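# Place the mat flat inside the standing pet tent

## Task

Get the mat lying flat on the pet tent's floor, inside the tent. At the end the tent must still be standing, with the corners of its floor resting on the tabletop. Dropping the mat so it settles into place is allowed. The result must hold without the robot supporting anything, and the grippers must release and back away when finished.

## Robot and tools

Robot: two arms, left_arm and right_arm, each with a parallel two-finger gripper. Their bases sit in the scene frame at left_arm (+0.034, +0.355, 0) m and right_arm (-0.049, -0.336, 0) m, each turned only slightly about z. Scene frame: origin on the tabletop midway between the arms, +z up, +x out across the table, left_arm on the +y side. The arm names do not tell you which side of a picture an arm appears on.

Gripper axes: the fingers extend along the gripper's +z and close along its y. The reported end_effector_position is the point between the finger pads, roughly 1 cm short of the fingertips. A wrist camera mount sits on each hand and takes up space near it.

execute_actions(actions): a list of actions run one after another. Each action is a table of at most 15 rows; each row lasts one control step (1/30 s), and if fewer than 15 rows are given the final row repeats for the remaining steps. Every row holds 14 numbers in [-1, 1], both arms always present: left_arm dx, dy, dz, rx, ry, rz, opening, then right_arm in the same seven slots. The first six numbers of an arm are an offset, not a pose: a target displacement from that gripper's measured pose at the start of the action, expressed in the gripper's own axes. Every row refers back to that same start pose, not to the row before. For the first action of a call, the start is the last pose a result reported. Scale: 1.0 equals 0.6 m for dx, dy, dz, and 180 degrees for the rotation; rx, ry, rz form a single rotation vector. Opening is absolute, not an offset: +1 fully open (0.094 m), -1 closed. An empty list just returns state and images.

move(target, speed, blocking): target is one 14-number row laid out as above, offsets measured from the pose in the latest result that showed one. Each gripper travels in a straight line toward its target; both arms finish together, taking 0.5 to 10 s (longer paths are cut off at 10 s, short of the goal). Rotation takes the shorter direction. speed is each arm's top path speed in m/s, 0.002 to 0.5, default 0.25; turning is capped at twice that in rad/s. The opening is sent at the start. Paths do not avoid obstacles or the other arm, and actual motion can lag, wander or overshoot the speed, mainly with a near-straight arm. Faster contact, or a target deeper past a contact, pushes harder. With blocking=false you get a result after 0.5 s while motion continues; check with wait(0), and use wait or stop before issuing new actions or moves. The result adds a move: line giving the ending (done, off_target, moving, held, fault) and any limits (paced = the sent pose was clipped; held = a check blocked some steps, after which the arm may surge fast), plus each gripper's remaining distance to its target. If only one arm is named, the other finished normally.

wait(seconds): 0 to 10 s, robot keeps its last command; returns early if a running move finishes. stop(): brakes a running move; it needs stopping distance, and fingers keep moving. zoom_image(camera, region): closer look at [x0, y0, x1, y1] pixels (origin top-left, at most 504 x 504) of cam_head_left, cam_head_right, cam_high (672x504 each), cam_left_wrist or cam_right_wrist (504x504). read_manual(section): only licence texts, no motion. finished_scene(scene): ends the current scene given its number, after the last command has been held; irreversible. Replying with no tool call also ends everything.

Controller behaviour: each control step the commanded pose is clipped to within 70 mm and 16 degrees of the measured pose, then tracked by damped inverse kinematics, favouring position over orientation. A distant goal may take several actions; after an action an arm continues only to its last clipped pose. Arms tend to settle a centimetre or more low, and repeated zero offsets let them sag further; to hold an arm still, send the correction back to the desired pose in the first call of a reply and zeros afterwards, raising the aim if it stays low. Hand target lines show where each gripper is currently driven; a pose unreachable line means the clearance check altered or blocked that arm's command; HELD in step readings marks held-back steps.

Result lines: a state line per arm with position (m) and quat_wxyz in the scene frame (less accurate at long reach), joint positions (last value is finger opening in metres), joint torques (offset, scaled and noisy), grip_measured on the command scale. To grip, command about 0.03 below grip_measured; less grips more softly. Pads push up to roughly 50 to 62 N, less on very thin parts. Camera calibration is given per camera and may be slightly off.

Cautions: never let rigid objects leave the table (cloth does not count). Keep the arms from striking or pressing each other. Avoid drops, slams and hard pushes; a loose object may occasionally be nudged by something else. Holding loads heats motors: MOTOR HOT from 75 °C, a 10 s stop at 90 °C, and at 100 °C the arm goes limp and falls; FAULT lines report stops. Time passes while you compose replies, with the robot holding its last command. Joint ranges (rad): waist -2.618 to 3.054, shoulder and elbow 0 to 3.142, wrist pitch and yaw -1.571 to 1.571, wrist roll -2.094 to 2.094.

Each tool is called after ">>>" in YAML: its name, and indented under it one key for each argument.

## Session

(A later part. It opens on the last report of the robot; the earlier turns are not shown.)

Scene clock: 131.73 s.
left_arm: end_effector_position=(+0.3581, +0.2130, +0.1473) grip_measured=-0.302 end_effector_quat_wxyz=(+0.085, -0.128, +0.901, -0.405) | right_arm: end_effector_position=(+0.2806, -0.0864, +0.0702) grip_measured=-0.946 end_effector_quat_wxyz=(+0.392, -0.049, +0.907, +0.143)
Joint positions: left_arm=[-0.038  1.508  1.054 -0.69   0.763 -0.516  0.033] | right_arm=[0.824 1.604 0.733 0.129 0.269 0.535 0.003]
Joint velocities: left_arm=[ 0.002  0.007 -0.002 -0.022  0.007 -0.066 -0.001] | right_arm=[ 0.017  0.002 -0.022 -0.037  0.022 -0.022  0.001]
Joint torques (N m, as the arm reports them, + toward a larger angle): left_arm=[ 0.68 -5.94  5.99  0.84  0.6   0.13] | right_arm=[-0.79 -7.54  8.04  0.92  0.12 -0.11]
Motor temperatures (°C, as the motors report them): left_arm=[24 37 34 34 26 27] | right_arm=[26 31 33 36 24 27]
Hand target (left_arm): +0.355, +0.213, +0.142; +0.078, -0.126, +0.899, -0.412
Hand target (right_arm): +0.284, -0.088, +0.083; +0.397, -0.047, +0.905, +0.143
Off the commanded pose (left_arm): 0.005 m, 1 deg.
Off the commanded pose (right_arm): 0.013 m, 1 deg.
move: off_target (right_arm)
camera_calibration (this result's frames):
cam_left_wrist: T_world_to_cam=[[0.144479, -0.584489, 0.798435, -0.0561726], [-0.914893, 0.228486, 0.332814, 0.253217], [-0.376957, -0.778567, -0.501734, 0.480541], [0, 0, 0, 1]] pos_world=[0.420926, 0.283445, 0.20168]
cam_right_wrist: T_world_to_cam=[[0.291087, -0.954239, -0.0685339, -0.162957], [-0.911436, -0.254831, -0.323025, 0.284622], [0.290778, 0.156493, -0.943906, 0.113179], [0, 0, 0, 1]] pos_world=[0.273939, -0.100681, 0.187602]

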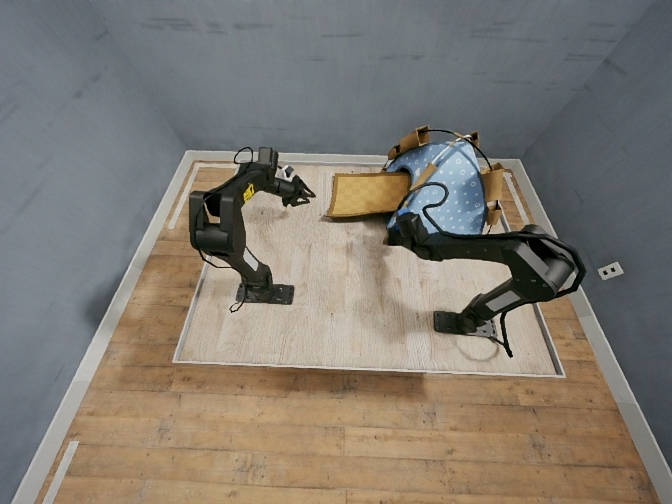

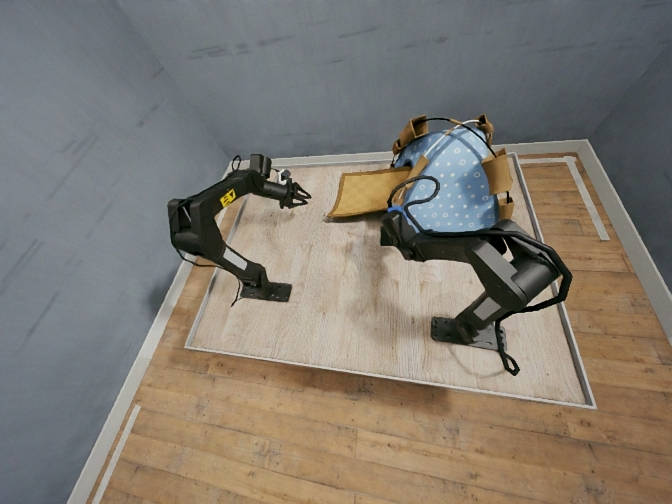

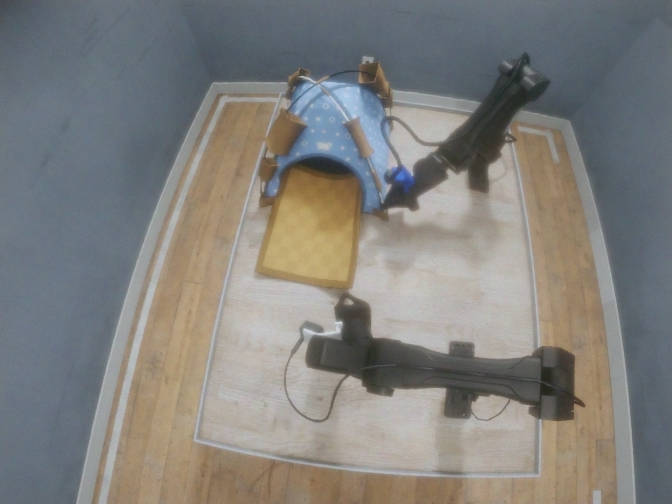

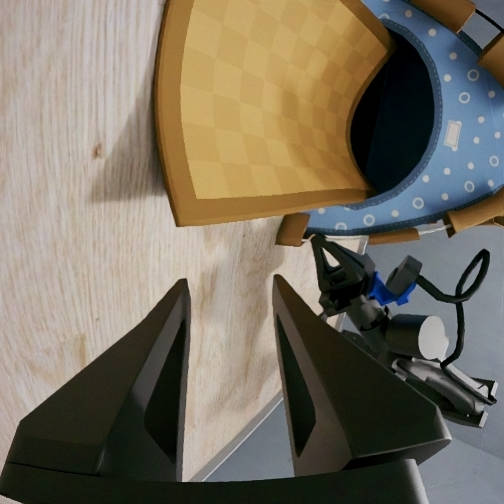

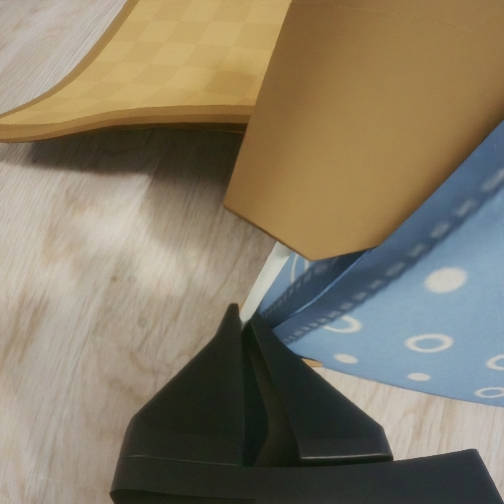

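>>> move:
  target: [-0.063,0.088,0.22,0,0,0,-0.2, -0.02,0,-0.01,0,0,0,-0.97]
  speed: 0.12

>>> move:
  target: [0.03,-0.06,0.072,0,0,0,-0.2, -0.02,0,-0.01,0,0,0,-0.97]
  speed: 0.05

Scene clock: 133.70 s.
left_arm: end_effector_position=(+0.4179, +0.1670, +0.0253) grip_measured=-0.203 end_effector_quat_wxyz=(+0.084, -0.131, +0.901, -0.406) | right_arm: end_effector_position=(+0.2807, -0.0869, +0.0700) grip_measured=-0.946 end_effector_quat_wxyz=(+0.388, -0.050, +0.909, +0.142)
Joint positions: left_arm=[-0.161  1.939  1.003 -0.108  0.708 -0.669  0.037] | right_arm=[0.82  1.604 0.741 0.113 0.262 0.533 0.003]
Joint velocities: left_arm=[-0.012  0.012 -0.007 -0.095 -0.022  0.037 -0.   ] | right_arm=[ 0.017  0.002 -0.002  0.051 -0.066  0.051 -0.001]
Joint torques (N m, as the arm reports them, + toward a larger angle): left_arm=[-0.81 -8.85  7.12  0.97  0.23 -0.06] | right_arm=[-0.79 -7.49  8.08  0.93  0.11 -0.12]
Motor temperatures (°C, as the motors report them): left_arm=[24 37 34 34 26 27] | right_arm=[26 31 33 36 24 27]
Hand target (left_arm): +0.420, +0.164, +0.023; +0.086, -0.128, +0.902, -0.404
Hand target (right_arm): +0.285, -0.089, +0.083; +0.393, -0.049, +0.907, +0.143
Off the commanded pose (left_arm): 0.004 m, 0 deg.
Off the commanded pose (right_arm): 0.013 m, 1 deg.
move: off_target (right_arm)
camera_calibration (this result's frames):
cam_left_wrist: T_world_to_cam=[[0.149631, -0.581734, 0.799497, 0.00305449], [-0.91449, 0.226006, 0.335601, 0.359244], [-0.375922, -0.781349, -0.498173, 0.406059], [0, 0, 0, 1]] pos_world=[0.480715, 0.23786, 0.0792828]
cam_right_wrist: T_world_to_cam=[[0.292994, -0.95373, -0.0674768, -0.164047], [-0.913563, -0.258437, -0.314026, 0.28427], [0.282057, 0.153652, -0.947014, 0.115464], [0, 0, 0, 1]] pos_world=[0.275196, -0.100732, 0.187545]

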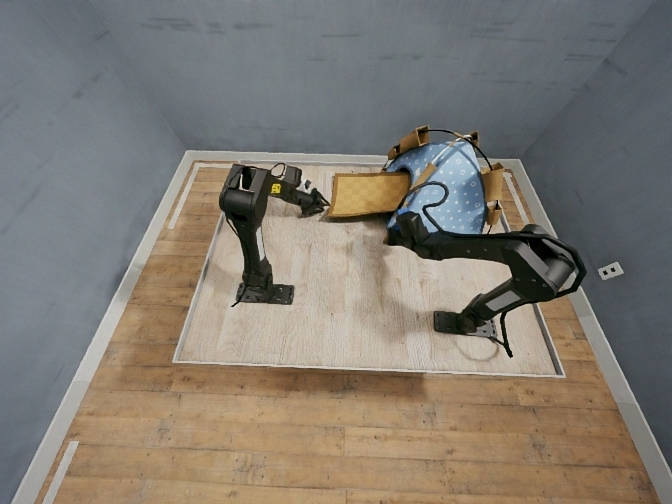

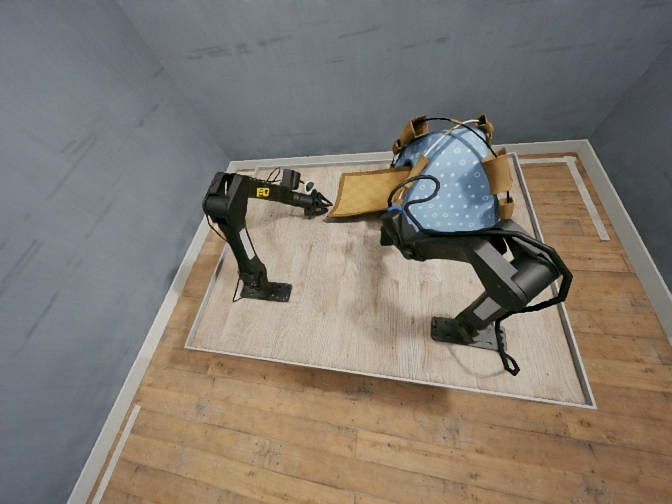

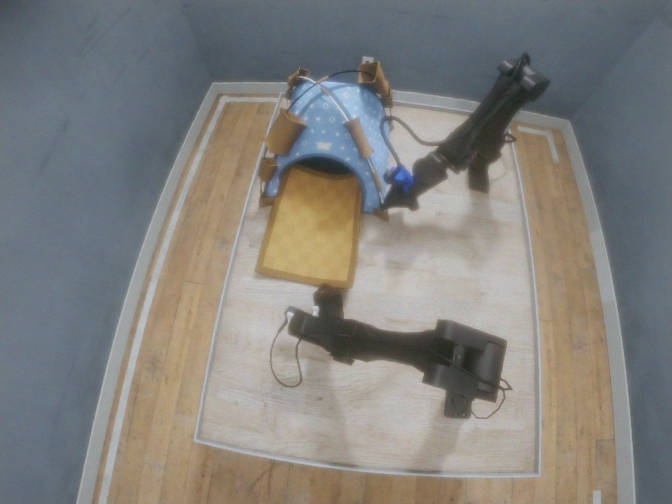

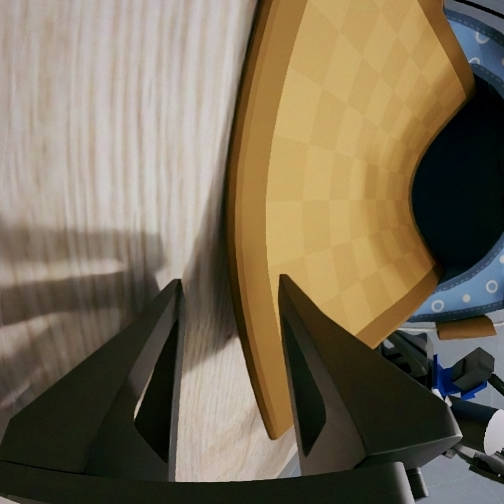

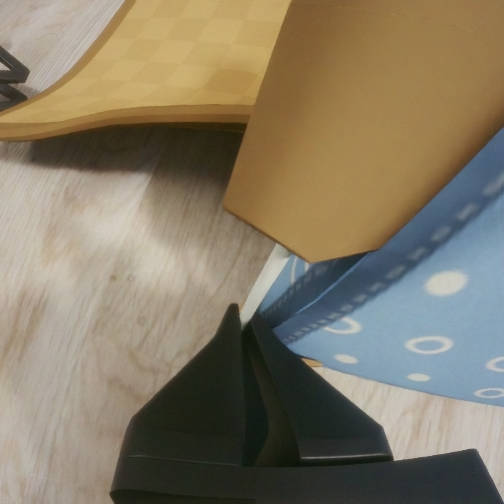

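Scene clock: 135.20 s.
left_arm: end_effector_position=(+0.4083, +0.1147, +0.0199) grip_measured=-0.202 end_effector_quat_wxyz=(+0.074, -0.136, +0.903, -0.401) | right_arm: end_effector_position=(+0.2816, -0.0883, +0.0700) grip_measured=-0.946 end_effector_quat_wxyz=(+0.385, -0.050, +0.911, +0.140)
Joint positions: left_arm=[-0.314  1.962  1.003 -0.006  0.625 -0.837  0.037] | right_arm=[0.814 1.604 0.749 0.096 0.258 0.531 0.003]
Joint velocities: left_arm=[ 0.002 -0.007 -0.007  0.022 -0.022 -0.066 -0.   ] | right_arm=[-0.002 -0.002  0.007  0.037  0.022 -0.007  0.   ]
Joint torques (N m, as the arm reports them, + toward a larger angle): left_arm=[-0.79 -8.71  9.31  1.17  0.24  0.01] | right_arm=[-0.7  -7.43  8.1   0.94  0.07 -0.11]
Motor temperatures (°C, as the motors report them): left_arm=[24 37 34 34 26 27] | right_arm=[26 31 33 36 24 27]
Hand target (left_arm): +0.418, +0.109, +0.024; +0.085, -0.131, +0.901, -0.405
Hand target (right_arm): +0.285, -0.089, +0.083; +0.389, -0.050, +0.909, +0.142
Off the commanded pose (left_arm): 0.012 m, 1 deg.
Off the commanded pose (right_arm): 0.013 m, 1 deg.
move: off_target (left_arm, right_arm)
camera_calibration (this result's frames):
cam_left_wrist: T_world_to_cam=[[0.169456, -0.586237, 0.792219, -0.0289951], [-0.906895, 0.221902, 0.358191, 0.360991], [-0.385779, -0.779157, -0.494053, 0.362555], [0, 0, 0, 1]] pos_world=[0.47216, 0.185384, 0.072788]
cam_right_wrist: T_world_to_cam=[[0.291159, -0.954469, -0.0649338, -0.16538], [-0.916257, -0.258694, -0.30586, 0.284869], [0.275136, 0.14855, -0.94986, 0.117166], [0, 0, 0, 1]] pos_world=[0.276929, -0.10156, 0.187682]

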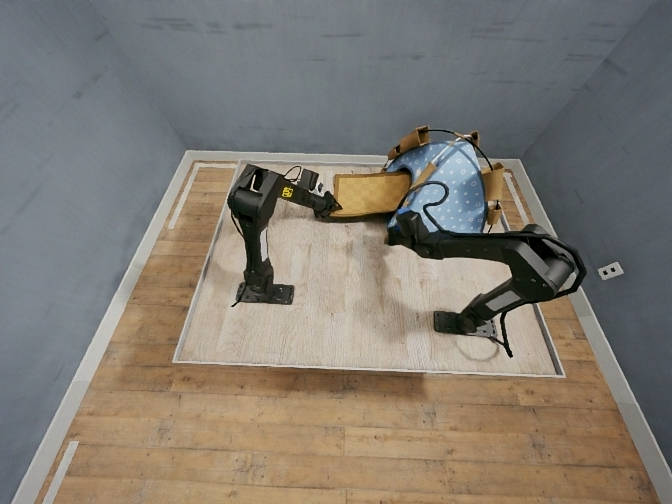

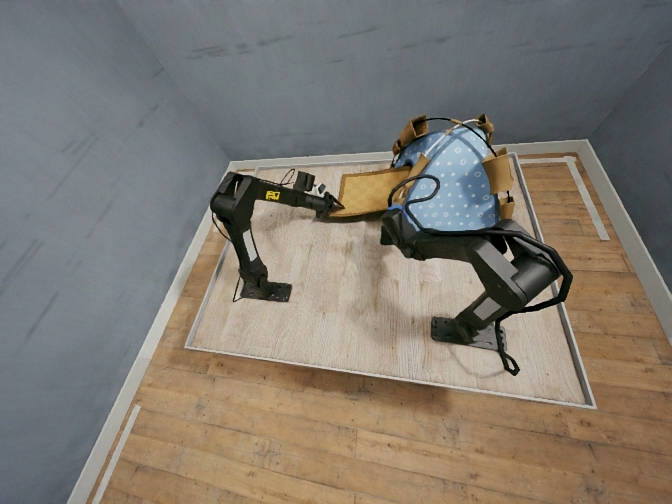

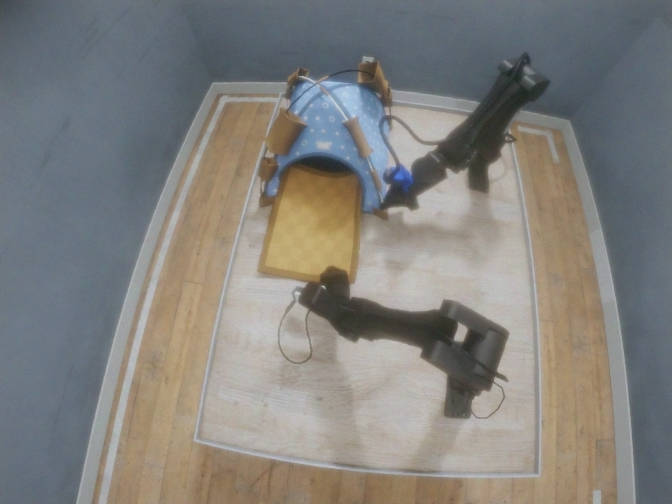

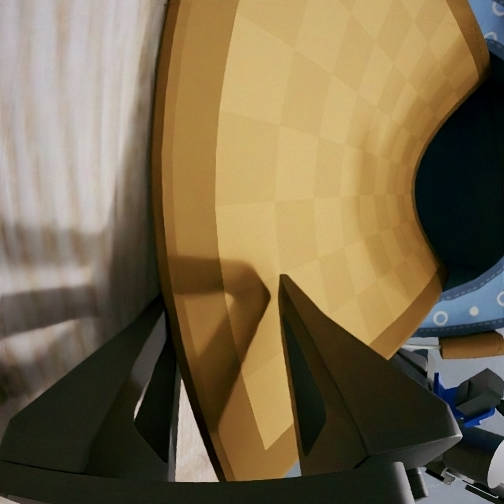

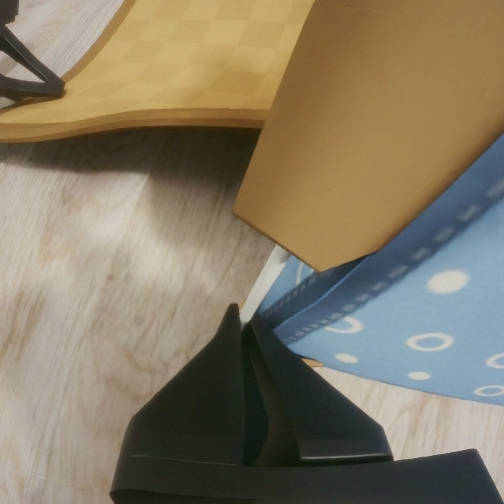

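>>> move:
  target: [0,0,0.01,0,0,0,-0.9, -0.02,0,-0.01,0,0,0,-0.97]

>>> move:
  target: [0.05,-0.178,0.098,0.14,0,0,-0.9, -0.02,0,-0.01,0,0,0,-0.97]
  speed: 0.06

Scene clock: 135.97 s.
left_arm: end_effector_position=(+0.4108, +0.1140, +0.0216) grip_measured=-0.875 end_effector_quat_wxyz=(+0.078, -0.138, +0.901, -0.405) | right_arm: end_effector_position=(+0.2822, -0.0894, +0.0701) grip_measured=-0.946 end_effector_quat_wxyz=(+0.381, -0.050, +0.913, +0.138)
Joint positions: left_arm=[-0.314  1.962  1.003  0.008  0.624 -0.847  0.006] | right_arm=[0.809 1.604 0.757 0.08  0.253 0.529 0.003]
Joint velocities: left_arm=[-0.027  0.007 -0.002  0.066 -0.007  0.007  0.   ] | right_arm=[-0.002  0.022 -0.002 -0.022  0.051 -0.007 -0.001]
Joint torques (N m, as the arm reports them, + toward a larger angle): left_arm=[-0.94 -8.54  7.17  1.06  0.22 -0.04] | right_arm=[-0.74 -7.37  8.25  0.93  0.1  -0.09]
Motor temperatures (°C, as the motors report them): left_arm=[24 37 34 34 26 27] | right_arm=[26 31 33 36 24 27]
Hand target (left_arm): +0.410, +0.111, +0.016; +0.074, -0.136, +0.903, -0.401
Hand target (right_arm): +0.286, -0.090, +0.083; +0.385, -0.050, +0.911, +0.140
Off the commanded pose (left_arm): 0.007 m, 1 deg.
Off the commanded pose (right_arm): 0.013 m, 1 deg.
move: off_target (right_arm)
camera_calibration (this result's frames):
cam_left_wrist: T_world_to_cam=[[0.168436, -0.579644, 0.797271, -0.0316669], [-0.910841, 0.217681, 0.350691, 0.36506], [-0.376827, -0.785256, -0.491298, 0.360737], [0, 0, 0, 1]] pos_world=[0.473781, 0.185449, 0.0744536]
cam_right_wrist: T_world_to_cam=[[0.290809, -0.954727, -0.0626523, -0.166657], [-0.918573, -0.260277, -0.297454, 0.285054], [0.26768, 0.144053, -0.952678, 0.119092], [0, 0, 0, 1]] pos_world=[0.27843, -0.102074, 0.187806]

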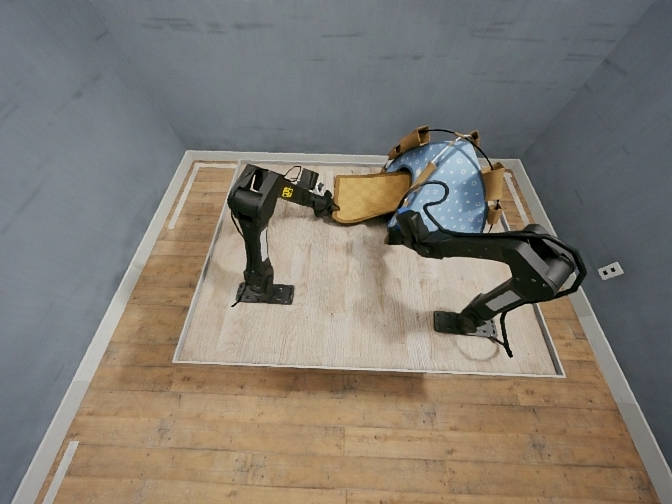

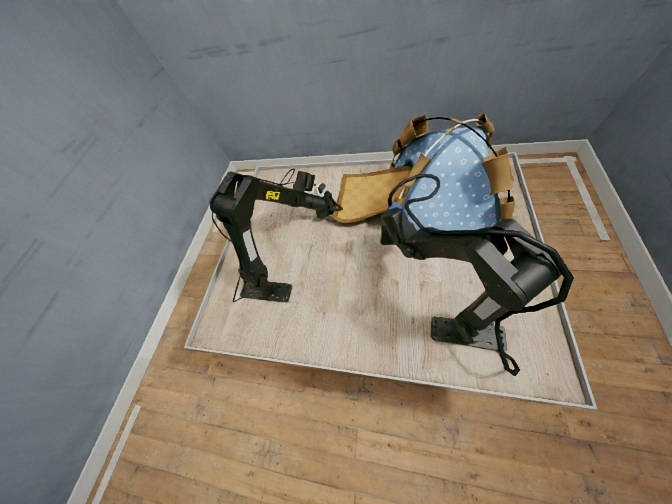

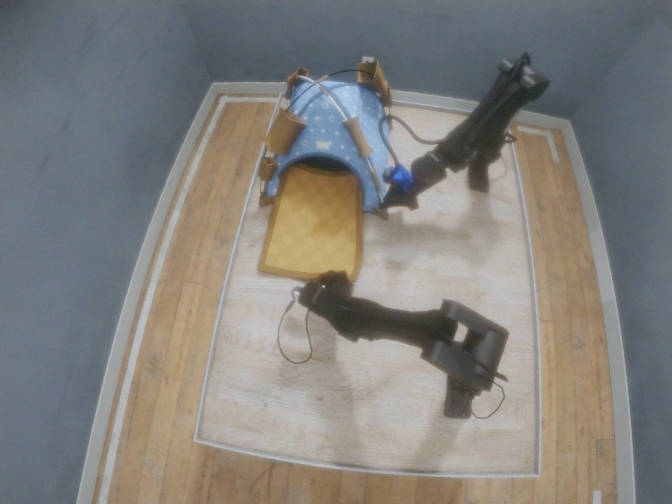

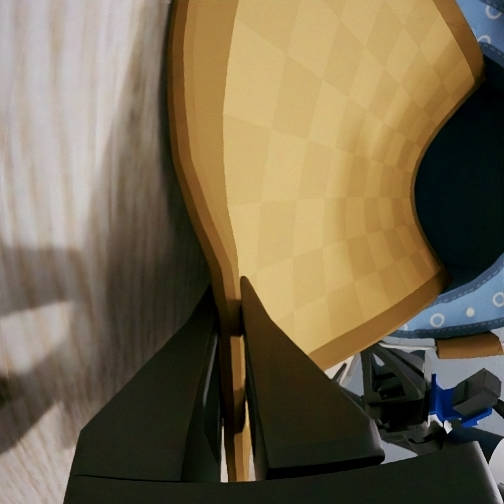

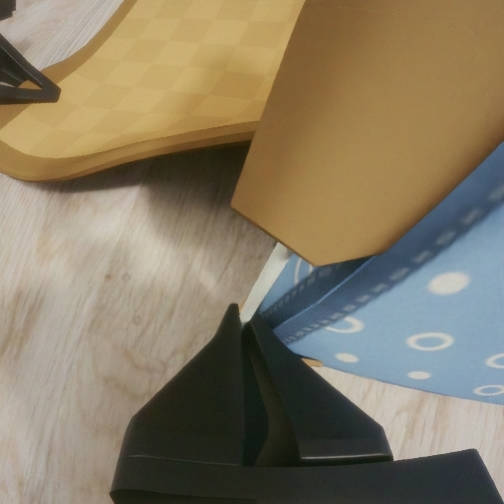

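Scene clock: 140.07 s.
left_arm: end_effector_position=(+0.4212, +0.0056, +0.0623) grip_measured=-0.876 end_effector_quat_wxyz=(+0.111, -0.130, +0.794, -0.584) | right_arm: end_effector_position=(+0.2867, -0.0977, +0.0701) grip_measured=-0.946 end_effector_quat_wxyz=(+0.382, -0.041, +0.915, +0.125)
Joint positions: left_arm=[-0.503  2.136  0.975  0.781  0.659 -1.306  0.006] | right_arm=[0.794 1.604 0.764 0.061 0.27  0.529 0.003]
Joint velocities: left_arm=[-0.012 -0.007 -0.007 -0.022  0.037 -0.007 -0.   ] | right_arm=[-0.007  0.002 -0.007 -0.022 -0.037 -0.037  0.   ]
Joint torques (N m, as the arm reports them, + toward a larger angle): left_arm=[-1.93 -9.66  7.08  1.64  0.15 -0.08] | right_arm=[ 0.06 -7.33  8.32  0.94 -0.15 -0.15]
Motor temperatures (°C, as the motors report them): left_arm=[24 37 33 35 26 27] | right_arm=[26 31 33 36 24 27]
Hand target (left_arm): +0.417, -0.004, +0.063; +0.107, -0.118, +0.791, -0.591
Hand target (right_arm): +0.287, -0.091, +0.083; +0.382, -0.050, +0.913, +0.138
Off the commanded pose (left_arm): 0.011 m, 2 deg.
Off the commanded pose (right_arm): 0.014 m, 2 deg.
move: off_target (left_arm, right_arm)
camera_calibration (this result's frames):
cam_left_wrist: T_world_to_cam=[[0.0546597, -0.215719, 0.974924, -0.0938501], [-0.946278, 0.300449, 0.119533, 0.412699], [-0.318701, -0.929083, -0.187708, 0.256955], [0, 0, 0, 1]] pos_world=[0.477549, 0.0944921, 0.0903979]
cam_right_wrist: T_world_to_cam=[[0.264351, -0.963295, -0.046702, -0.17028], [-0.92566, -0.239836, -0.292629, 0.290775], [0.270687, 0.120587, -0.955085, 0.116088], [0, 0, 0, 1]] pos_world=[0.282749, -0.10829, 0.18801]

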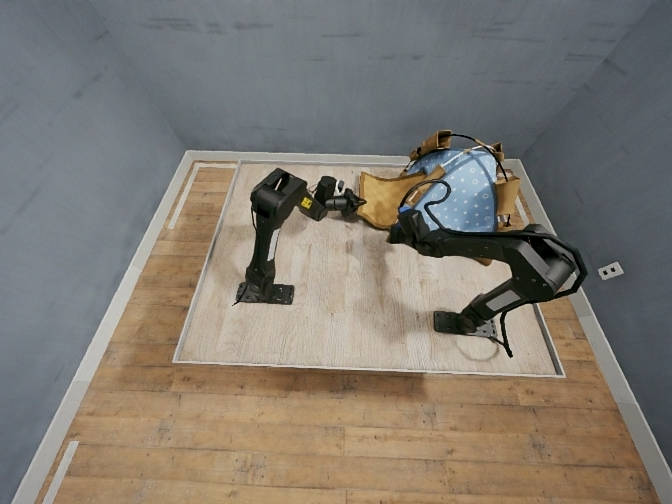

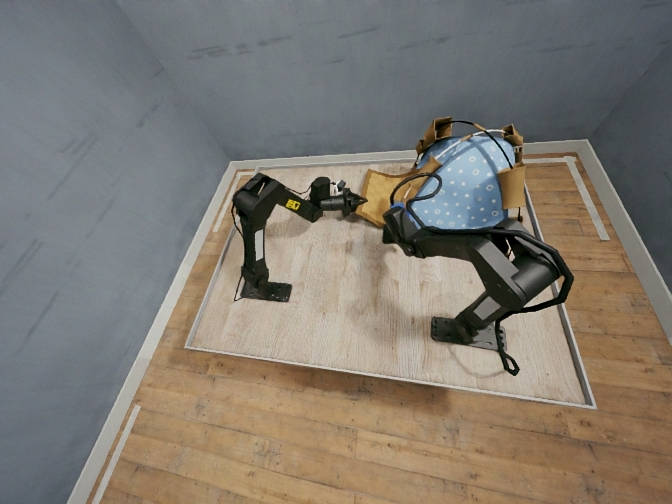

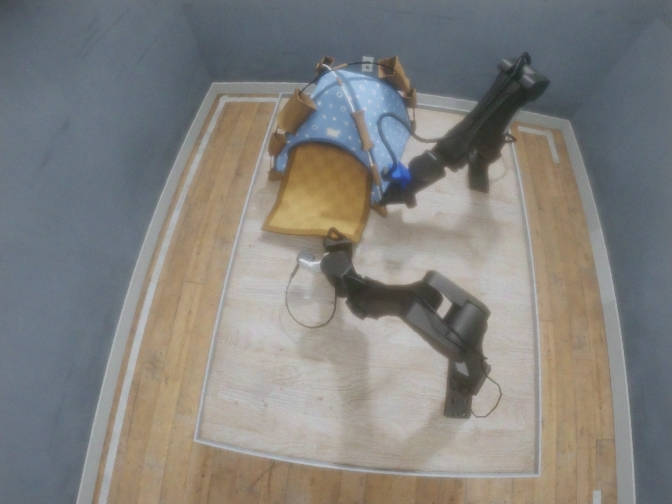

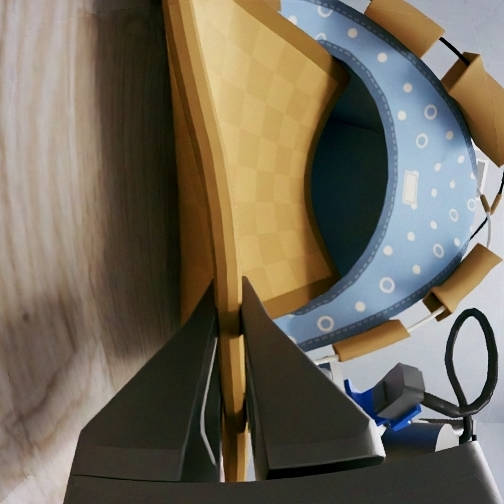

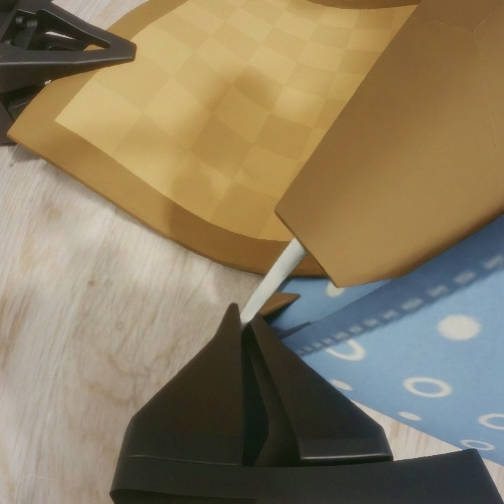

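>>> execute_actions:
  actions: []

Scene clock: 140.50 s.
left_arm: end_effector_position=(+0.4213, +0.0055, +0.0626) grip_measured=-0.876 end_effector_quat_wxyz=(+0.111, -0.131, +0.793, -0.584) | right_arm: end_effector_position=(+0.2867, -0.0977, +0.0701) grip_measured=-0.946 end_effector_quat_wxyz=(+0.382, -0.041, +0.915, +0.125)
Joint positions: left_arm=[-0.503  2.136  0.975  0.783  0.659 -1.308  0.006] | right_arm=[0.794 1.604 0.764 0.061 0.27  0.529 0.003]
Joint velocities: left_arm=[-0.017 -0.012  0.002  0.022 -0.007 -0.037  0.   ] | right_arm=[ 0.007  0.007 -0.002  0.007 -0.007  0.022  0.001]
Joint torques (N m, as the arm reports them, + toward a larger angle): left_arm=[-1.92 -9.68  7.15  1.66  0.22 -0.04] | right_arm=[ 0.06 -7.34  8.32  0.93 -0.15 -0.15]
Motor temperatures (°C, as the motors report them): left_arm=[24 37 33 35 26 27] | right_arm=[26 31 33 36 24 27]
Hand target (left_arm): +0.417, -0.004, +0.063; +0.107, -0.118, +0.791, -0.591
Hand target (right_arm): +0.287, -0.091, +0.083; +0.382, -0.050, +0.913, +0.138
Off the commanded pose (left_arm): 0.011 m, 2 deg.
Off the commanded pose (right_arm): 0.014 m, 2 deg.
camera_calibration (this result's frames):
cam_left_wrist: T_world_to_cam=[[0.0548048, -0.21446, 0.975194, -0.0942456], [-0.946406, 0.300178, 0.1192, 0.412855], [-0.318295, -0.929462, -0.186515, 0.256745], [0, 0, 0, 1]] pos_world=[0.477615, 0.0944928, 0.0905819]
cam_right_wrist: T_world_to_cam=[[0.264351, -0.963295, -0.046702, -0.17028], [-0.92566, -0.239836, -0.292629, 0.290775], [0.270687, 0.120587, -0.955085, 0.116088], [0, 0, 0, 1]] pos_world=[0.282749, -0.10829, 0.18801]

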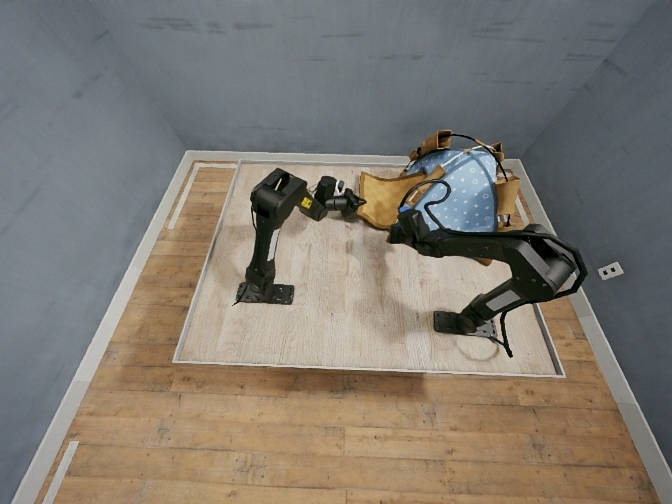

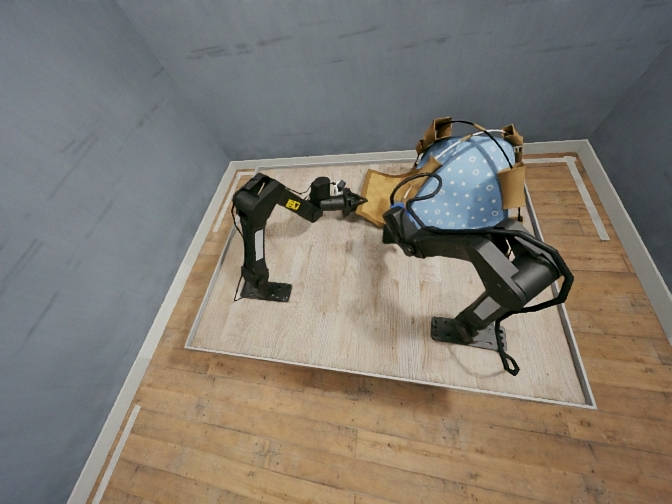

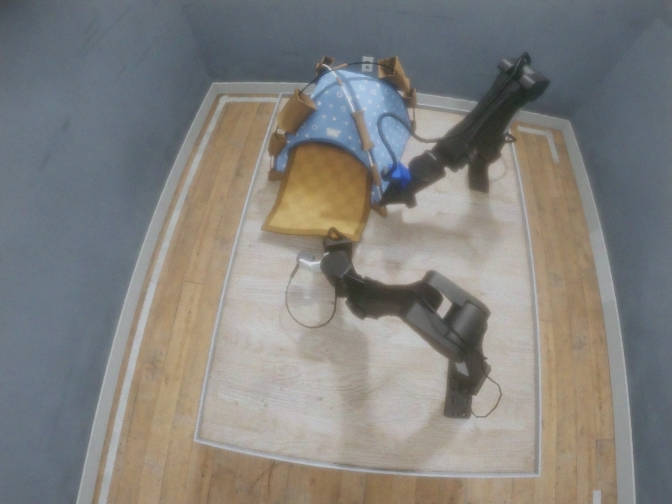

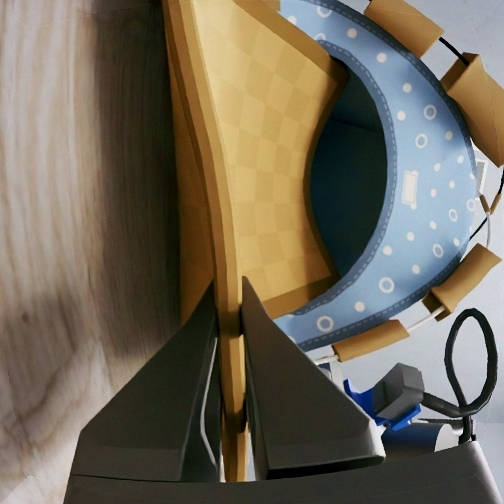

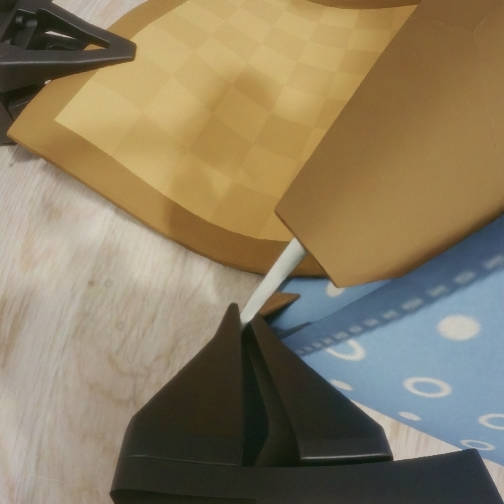

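>>> move:
  target: [0.078,0,-0.027,0,0,0,-0.9,0.073,0.027,-0.10,0,0,0,-0.97]
  speed: 0.05

Scene clock: 142.57 s.
left_arm: end_effector_position=(+0.3696, +0.0062, +0.0516) grip_measured=-0.876 end_effector_quat_wxyz=(+0.088, -0.135, +0.802, -0.576) | right_arm: end_effector_position=(+0.2186, -0.1004, +0.0766) grip_measured=-0.946 end_effector_quat_wxyz=(+0.381, -0.024, +0.917, +0.115)
Joint positions: left_arm=[-0.568  2.058  0.797  0.855  0.622 -1.34   0.006] | right_arm=[ 0.994  1.414  0.641 -0.077  0.433  0.712  0.003]
Joint velocities: left_arm=[-0.012  0.022 -0.007 -0.037  0.022 -0.037 -0.001] | right_arm=[ 0.002 -0.002 -0.007 -0.022  0.007  0.095 -0.001]
Joint torques (N m, as the arm reports them, + toward a larger angle): left_arm=[ -1.   -11.98   4.55   1.7   -0.15  -0.02] | right_arm=[ 1.36 -6.54  6.15  1.02  0.06 -0.19]
Motor temperatures (°C, as the motors report them): left_arm=[24 37 33 35 26 27] | right_arm=[26 31 33 36 24 27]
Hand target (left_arm): +0.372, +0.005, +0.066; +0.111, -0.130, +0.793, -0.584
Hand target (right_arm): +0.211, -0.096, +0.083; +0.381, -0.040, +0.915, +0.126
Off the commanded pose (left_arm): 0.015 m, 3 deg.
Off the commanded pose (right_arm): 0.010 m, 2 deg.
move: off_target (left_arm)
camera_calibration (this result's frames):
cam_left_wrist: T_world_to_cam=[[0.0944109, -0.232388, 0.96803, -0.0946805], [-0.933359, 0.317586, 0.16727, 0.357675], [-0.346305, -0.919312, -0.186918, 0.249184], [0, 0, 0, 1]] pos_world=[0.429071, 0.0934829, 0.0784023]
cam_right_wrist: T_world_to_cam=[[0.228165, -0.9727, -0.0423638, -0.147966], [-0.935692, -0.207042, -0.285682, 0.23391], [0.269112, 0.104822, -0.957388, 0.139994], [0, 0, 0, 1]] pos_world=[0.214955, -0.110172, 0.194584]

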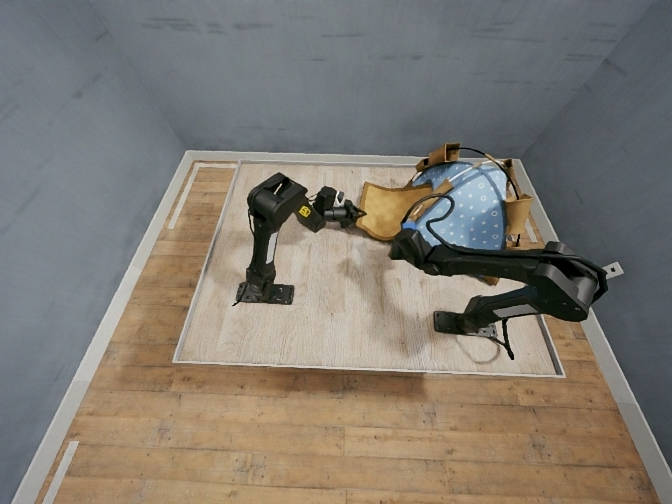

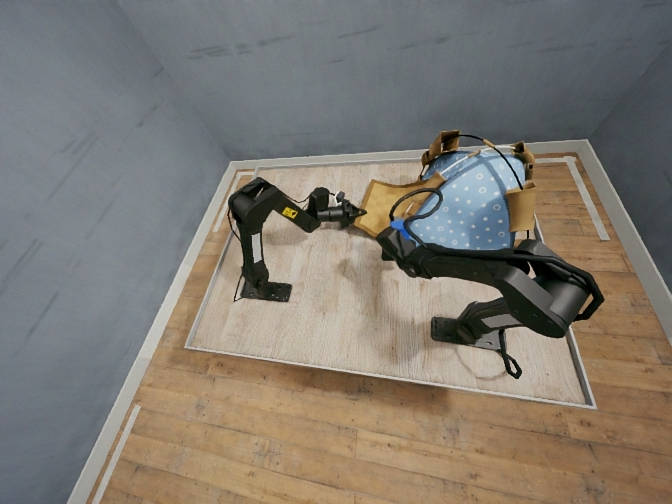

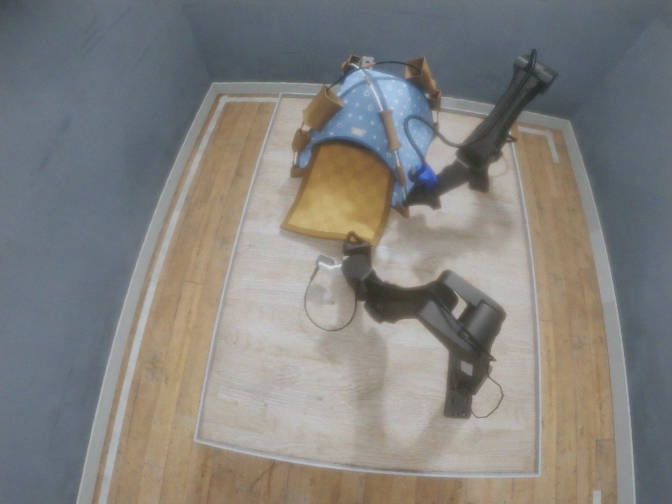

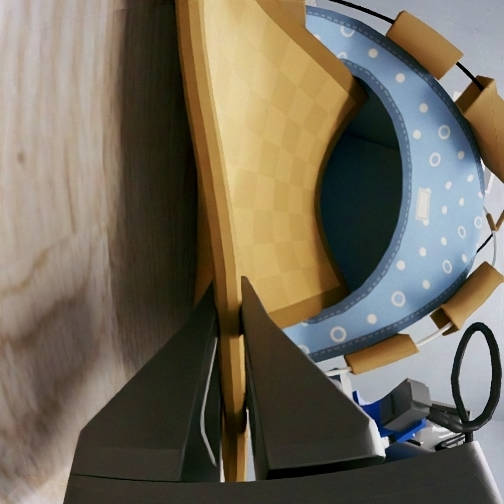

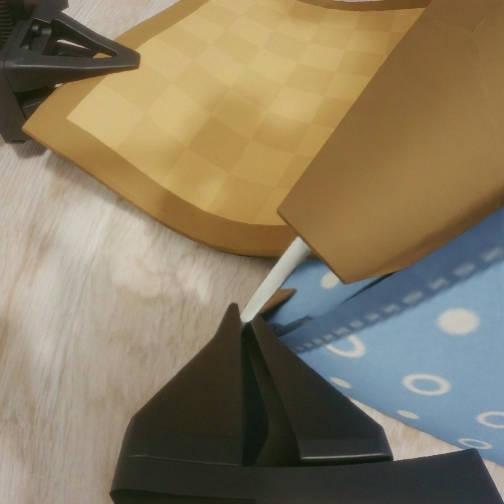

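>>> move:
  target: [-0.08,0.03,-0.23,0,0,0,-0.9,-0.01,0,-0.01,0,0,0,-0.97]
  speed: 0.06

Scene clock: 145.60 s.
left_arm: end_effector_position=(+0.3770, +0.1466, +0.0723) grip_measured=-0.876 end_effector_quat_wxyz=(+0.082, -0.142, +0.801, -0.576) | right_arm: end_effector_position=(+0.2158, -0.1013, +0.0735) grip_measured=-0.946 end_effector_quat_wxyz=(+0.373, -0.025, +0.920, +0.114)
Joint positions: left_arm=[-0.145  1.827  0.656  0.539  0.991 -1.054  0.006] | right_arm=[ 0.994  1.414  0.641 -0.094  0.422  0.719  0.003]
Joint velocities: left_arm=[ 0.012  0.007 -0.002 -0.007  0.022  0.066  0.   ] | right_arm=[ 0.002  0.002  0.027  0.051 -0.066 -0.022 -0.   ]
Joint torques (N m, as the arm reports them, + toward a larger angle): left_arm=[ 1.03 -9.96  4.51  1.1   0.42  0.16] | right_arm=[-0.3  -5.87  7.69  0.92  0.32 -0.14]
Motor temperatures (°C, as the motors report them): left_arm=[24 37 33 35 26 27] | right_arm=[26 31 32 36 24 27]
Hand target (left_arm): +0.373, +0.150, +0.078; +0.086, -0.136, +0.800, -0.578
Hand target (right_arm): +0.219, -0.102, +0.085; +0.381, -0.024, +0.917, +0.115
Off the commanded pose (left_arm): 0.009 m, 1 deg.
Off the commanded pose (right_arm): 0.012 m, 1 deg.
move: off_target (right_arm)
camera_calibration (this result's frames):
cam_left_wrist: T_world_to_cam=[[0.112717, -0.228475, 0.967003, -0.090235], [-0.932202, 0.312553, 0.182508, 0.315679], [-0.343938, -0.922014, -0.177755, 0.383502], [0, 0, 0, 1]] pos_world=[0.436349, 0.234311, 0.0978129]
cam_right_wrist: T_world_to_cam=[[0.229586, -0.972341, -0.0429441, -0.148531], [-0.940169, -0.210146, -0.26818, 0.229586], [0.251738, 0.101945, -0.962411, 0.141713], [0, 0, 0, 1]] pos_world=[0.214276, -0.110623, 0.191578]

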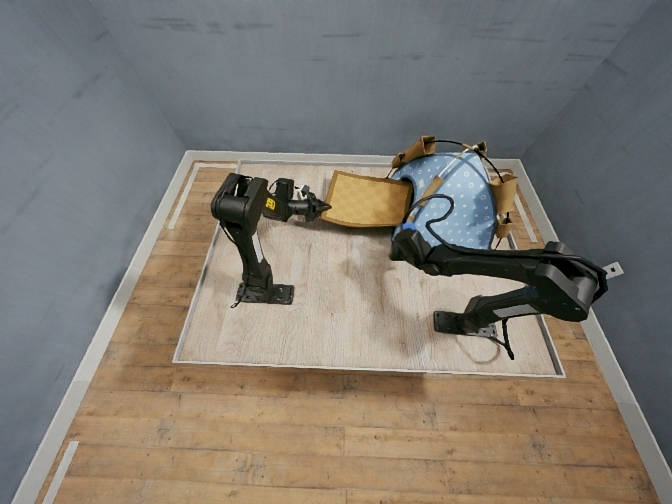

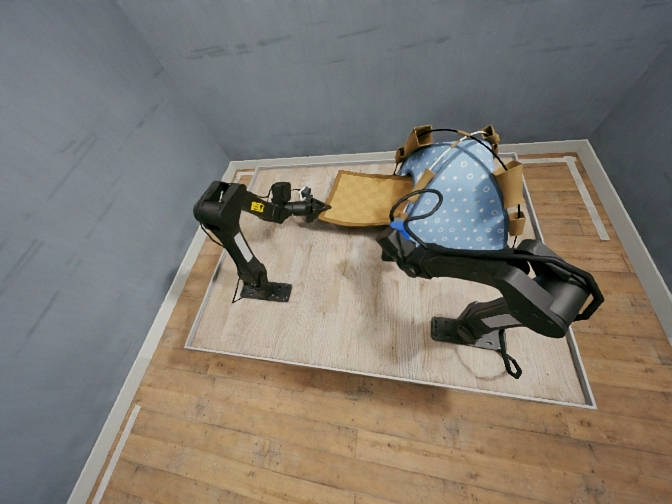

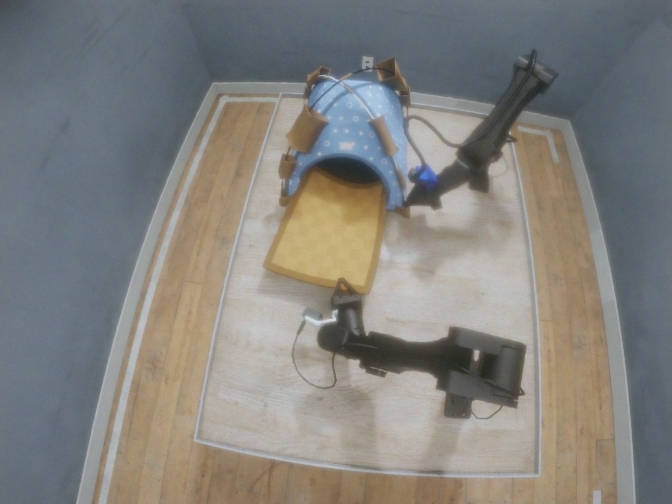

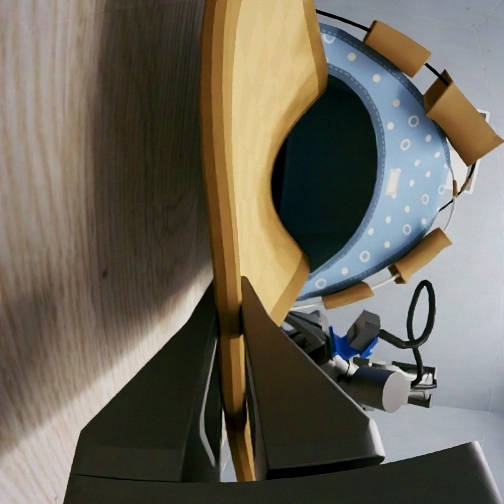

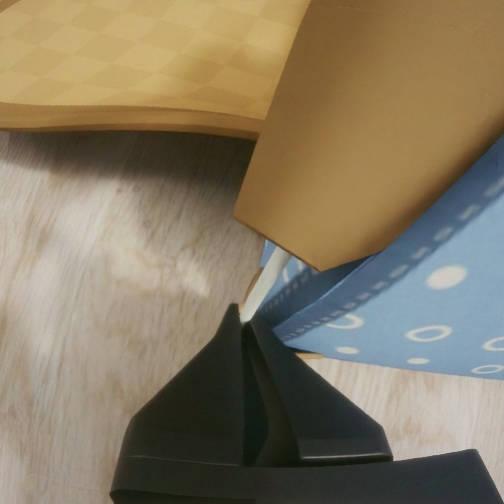

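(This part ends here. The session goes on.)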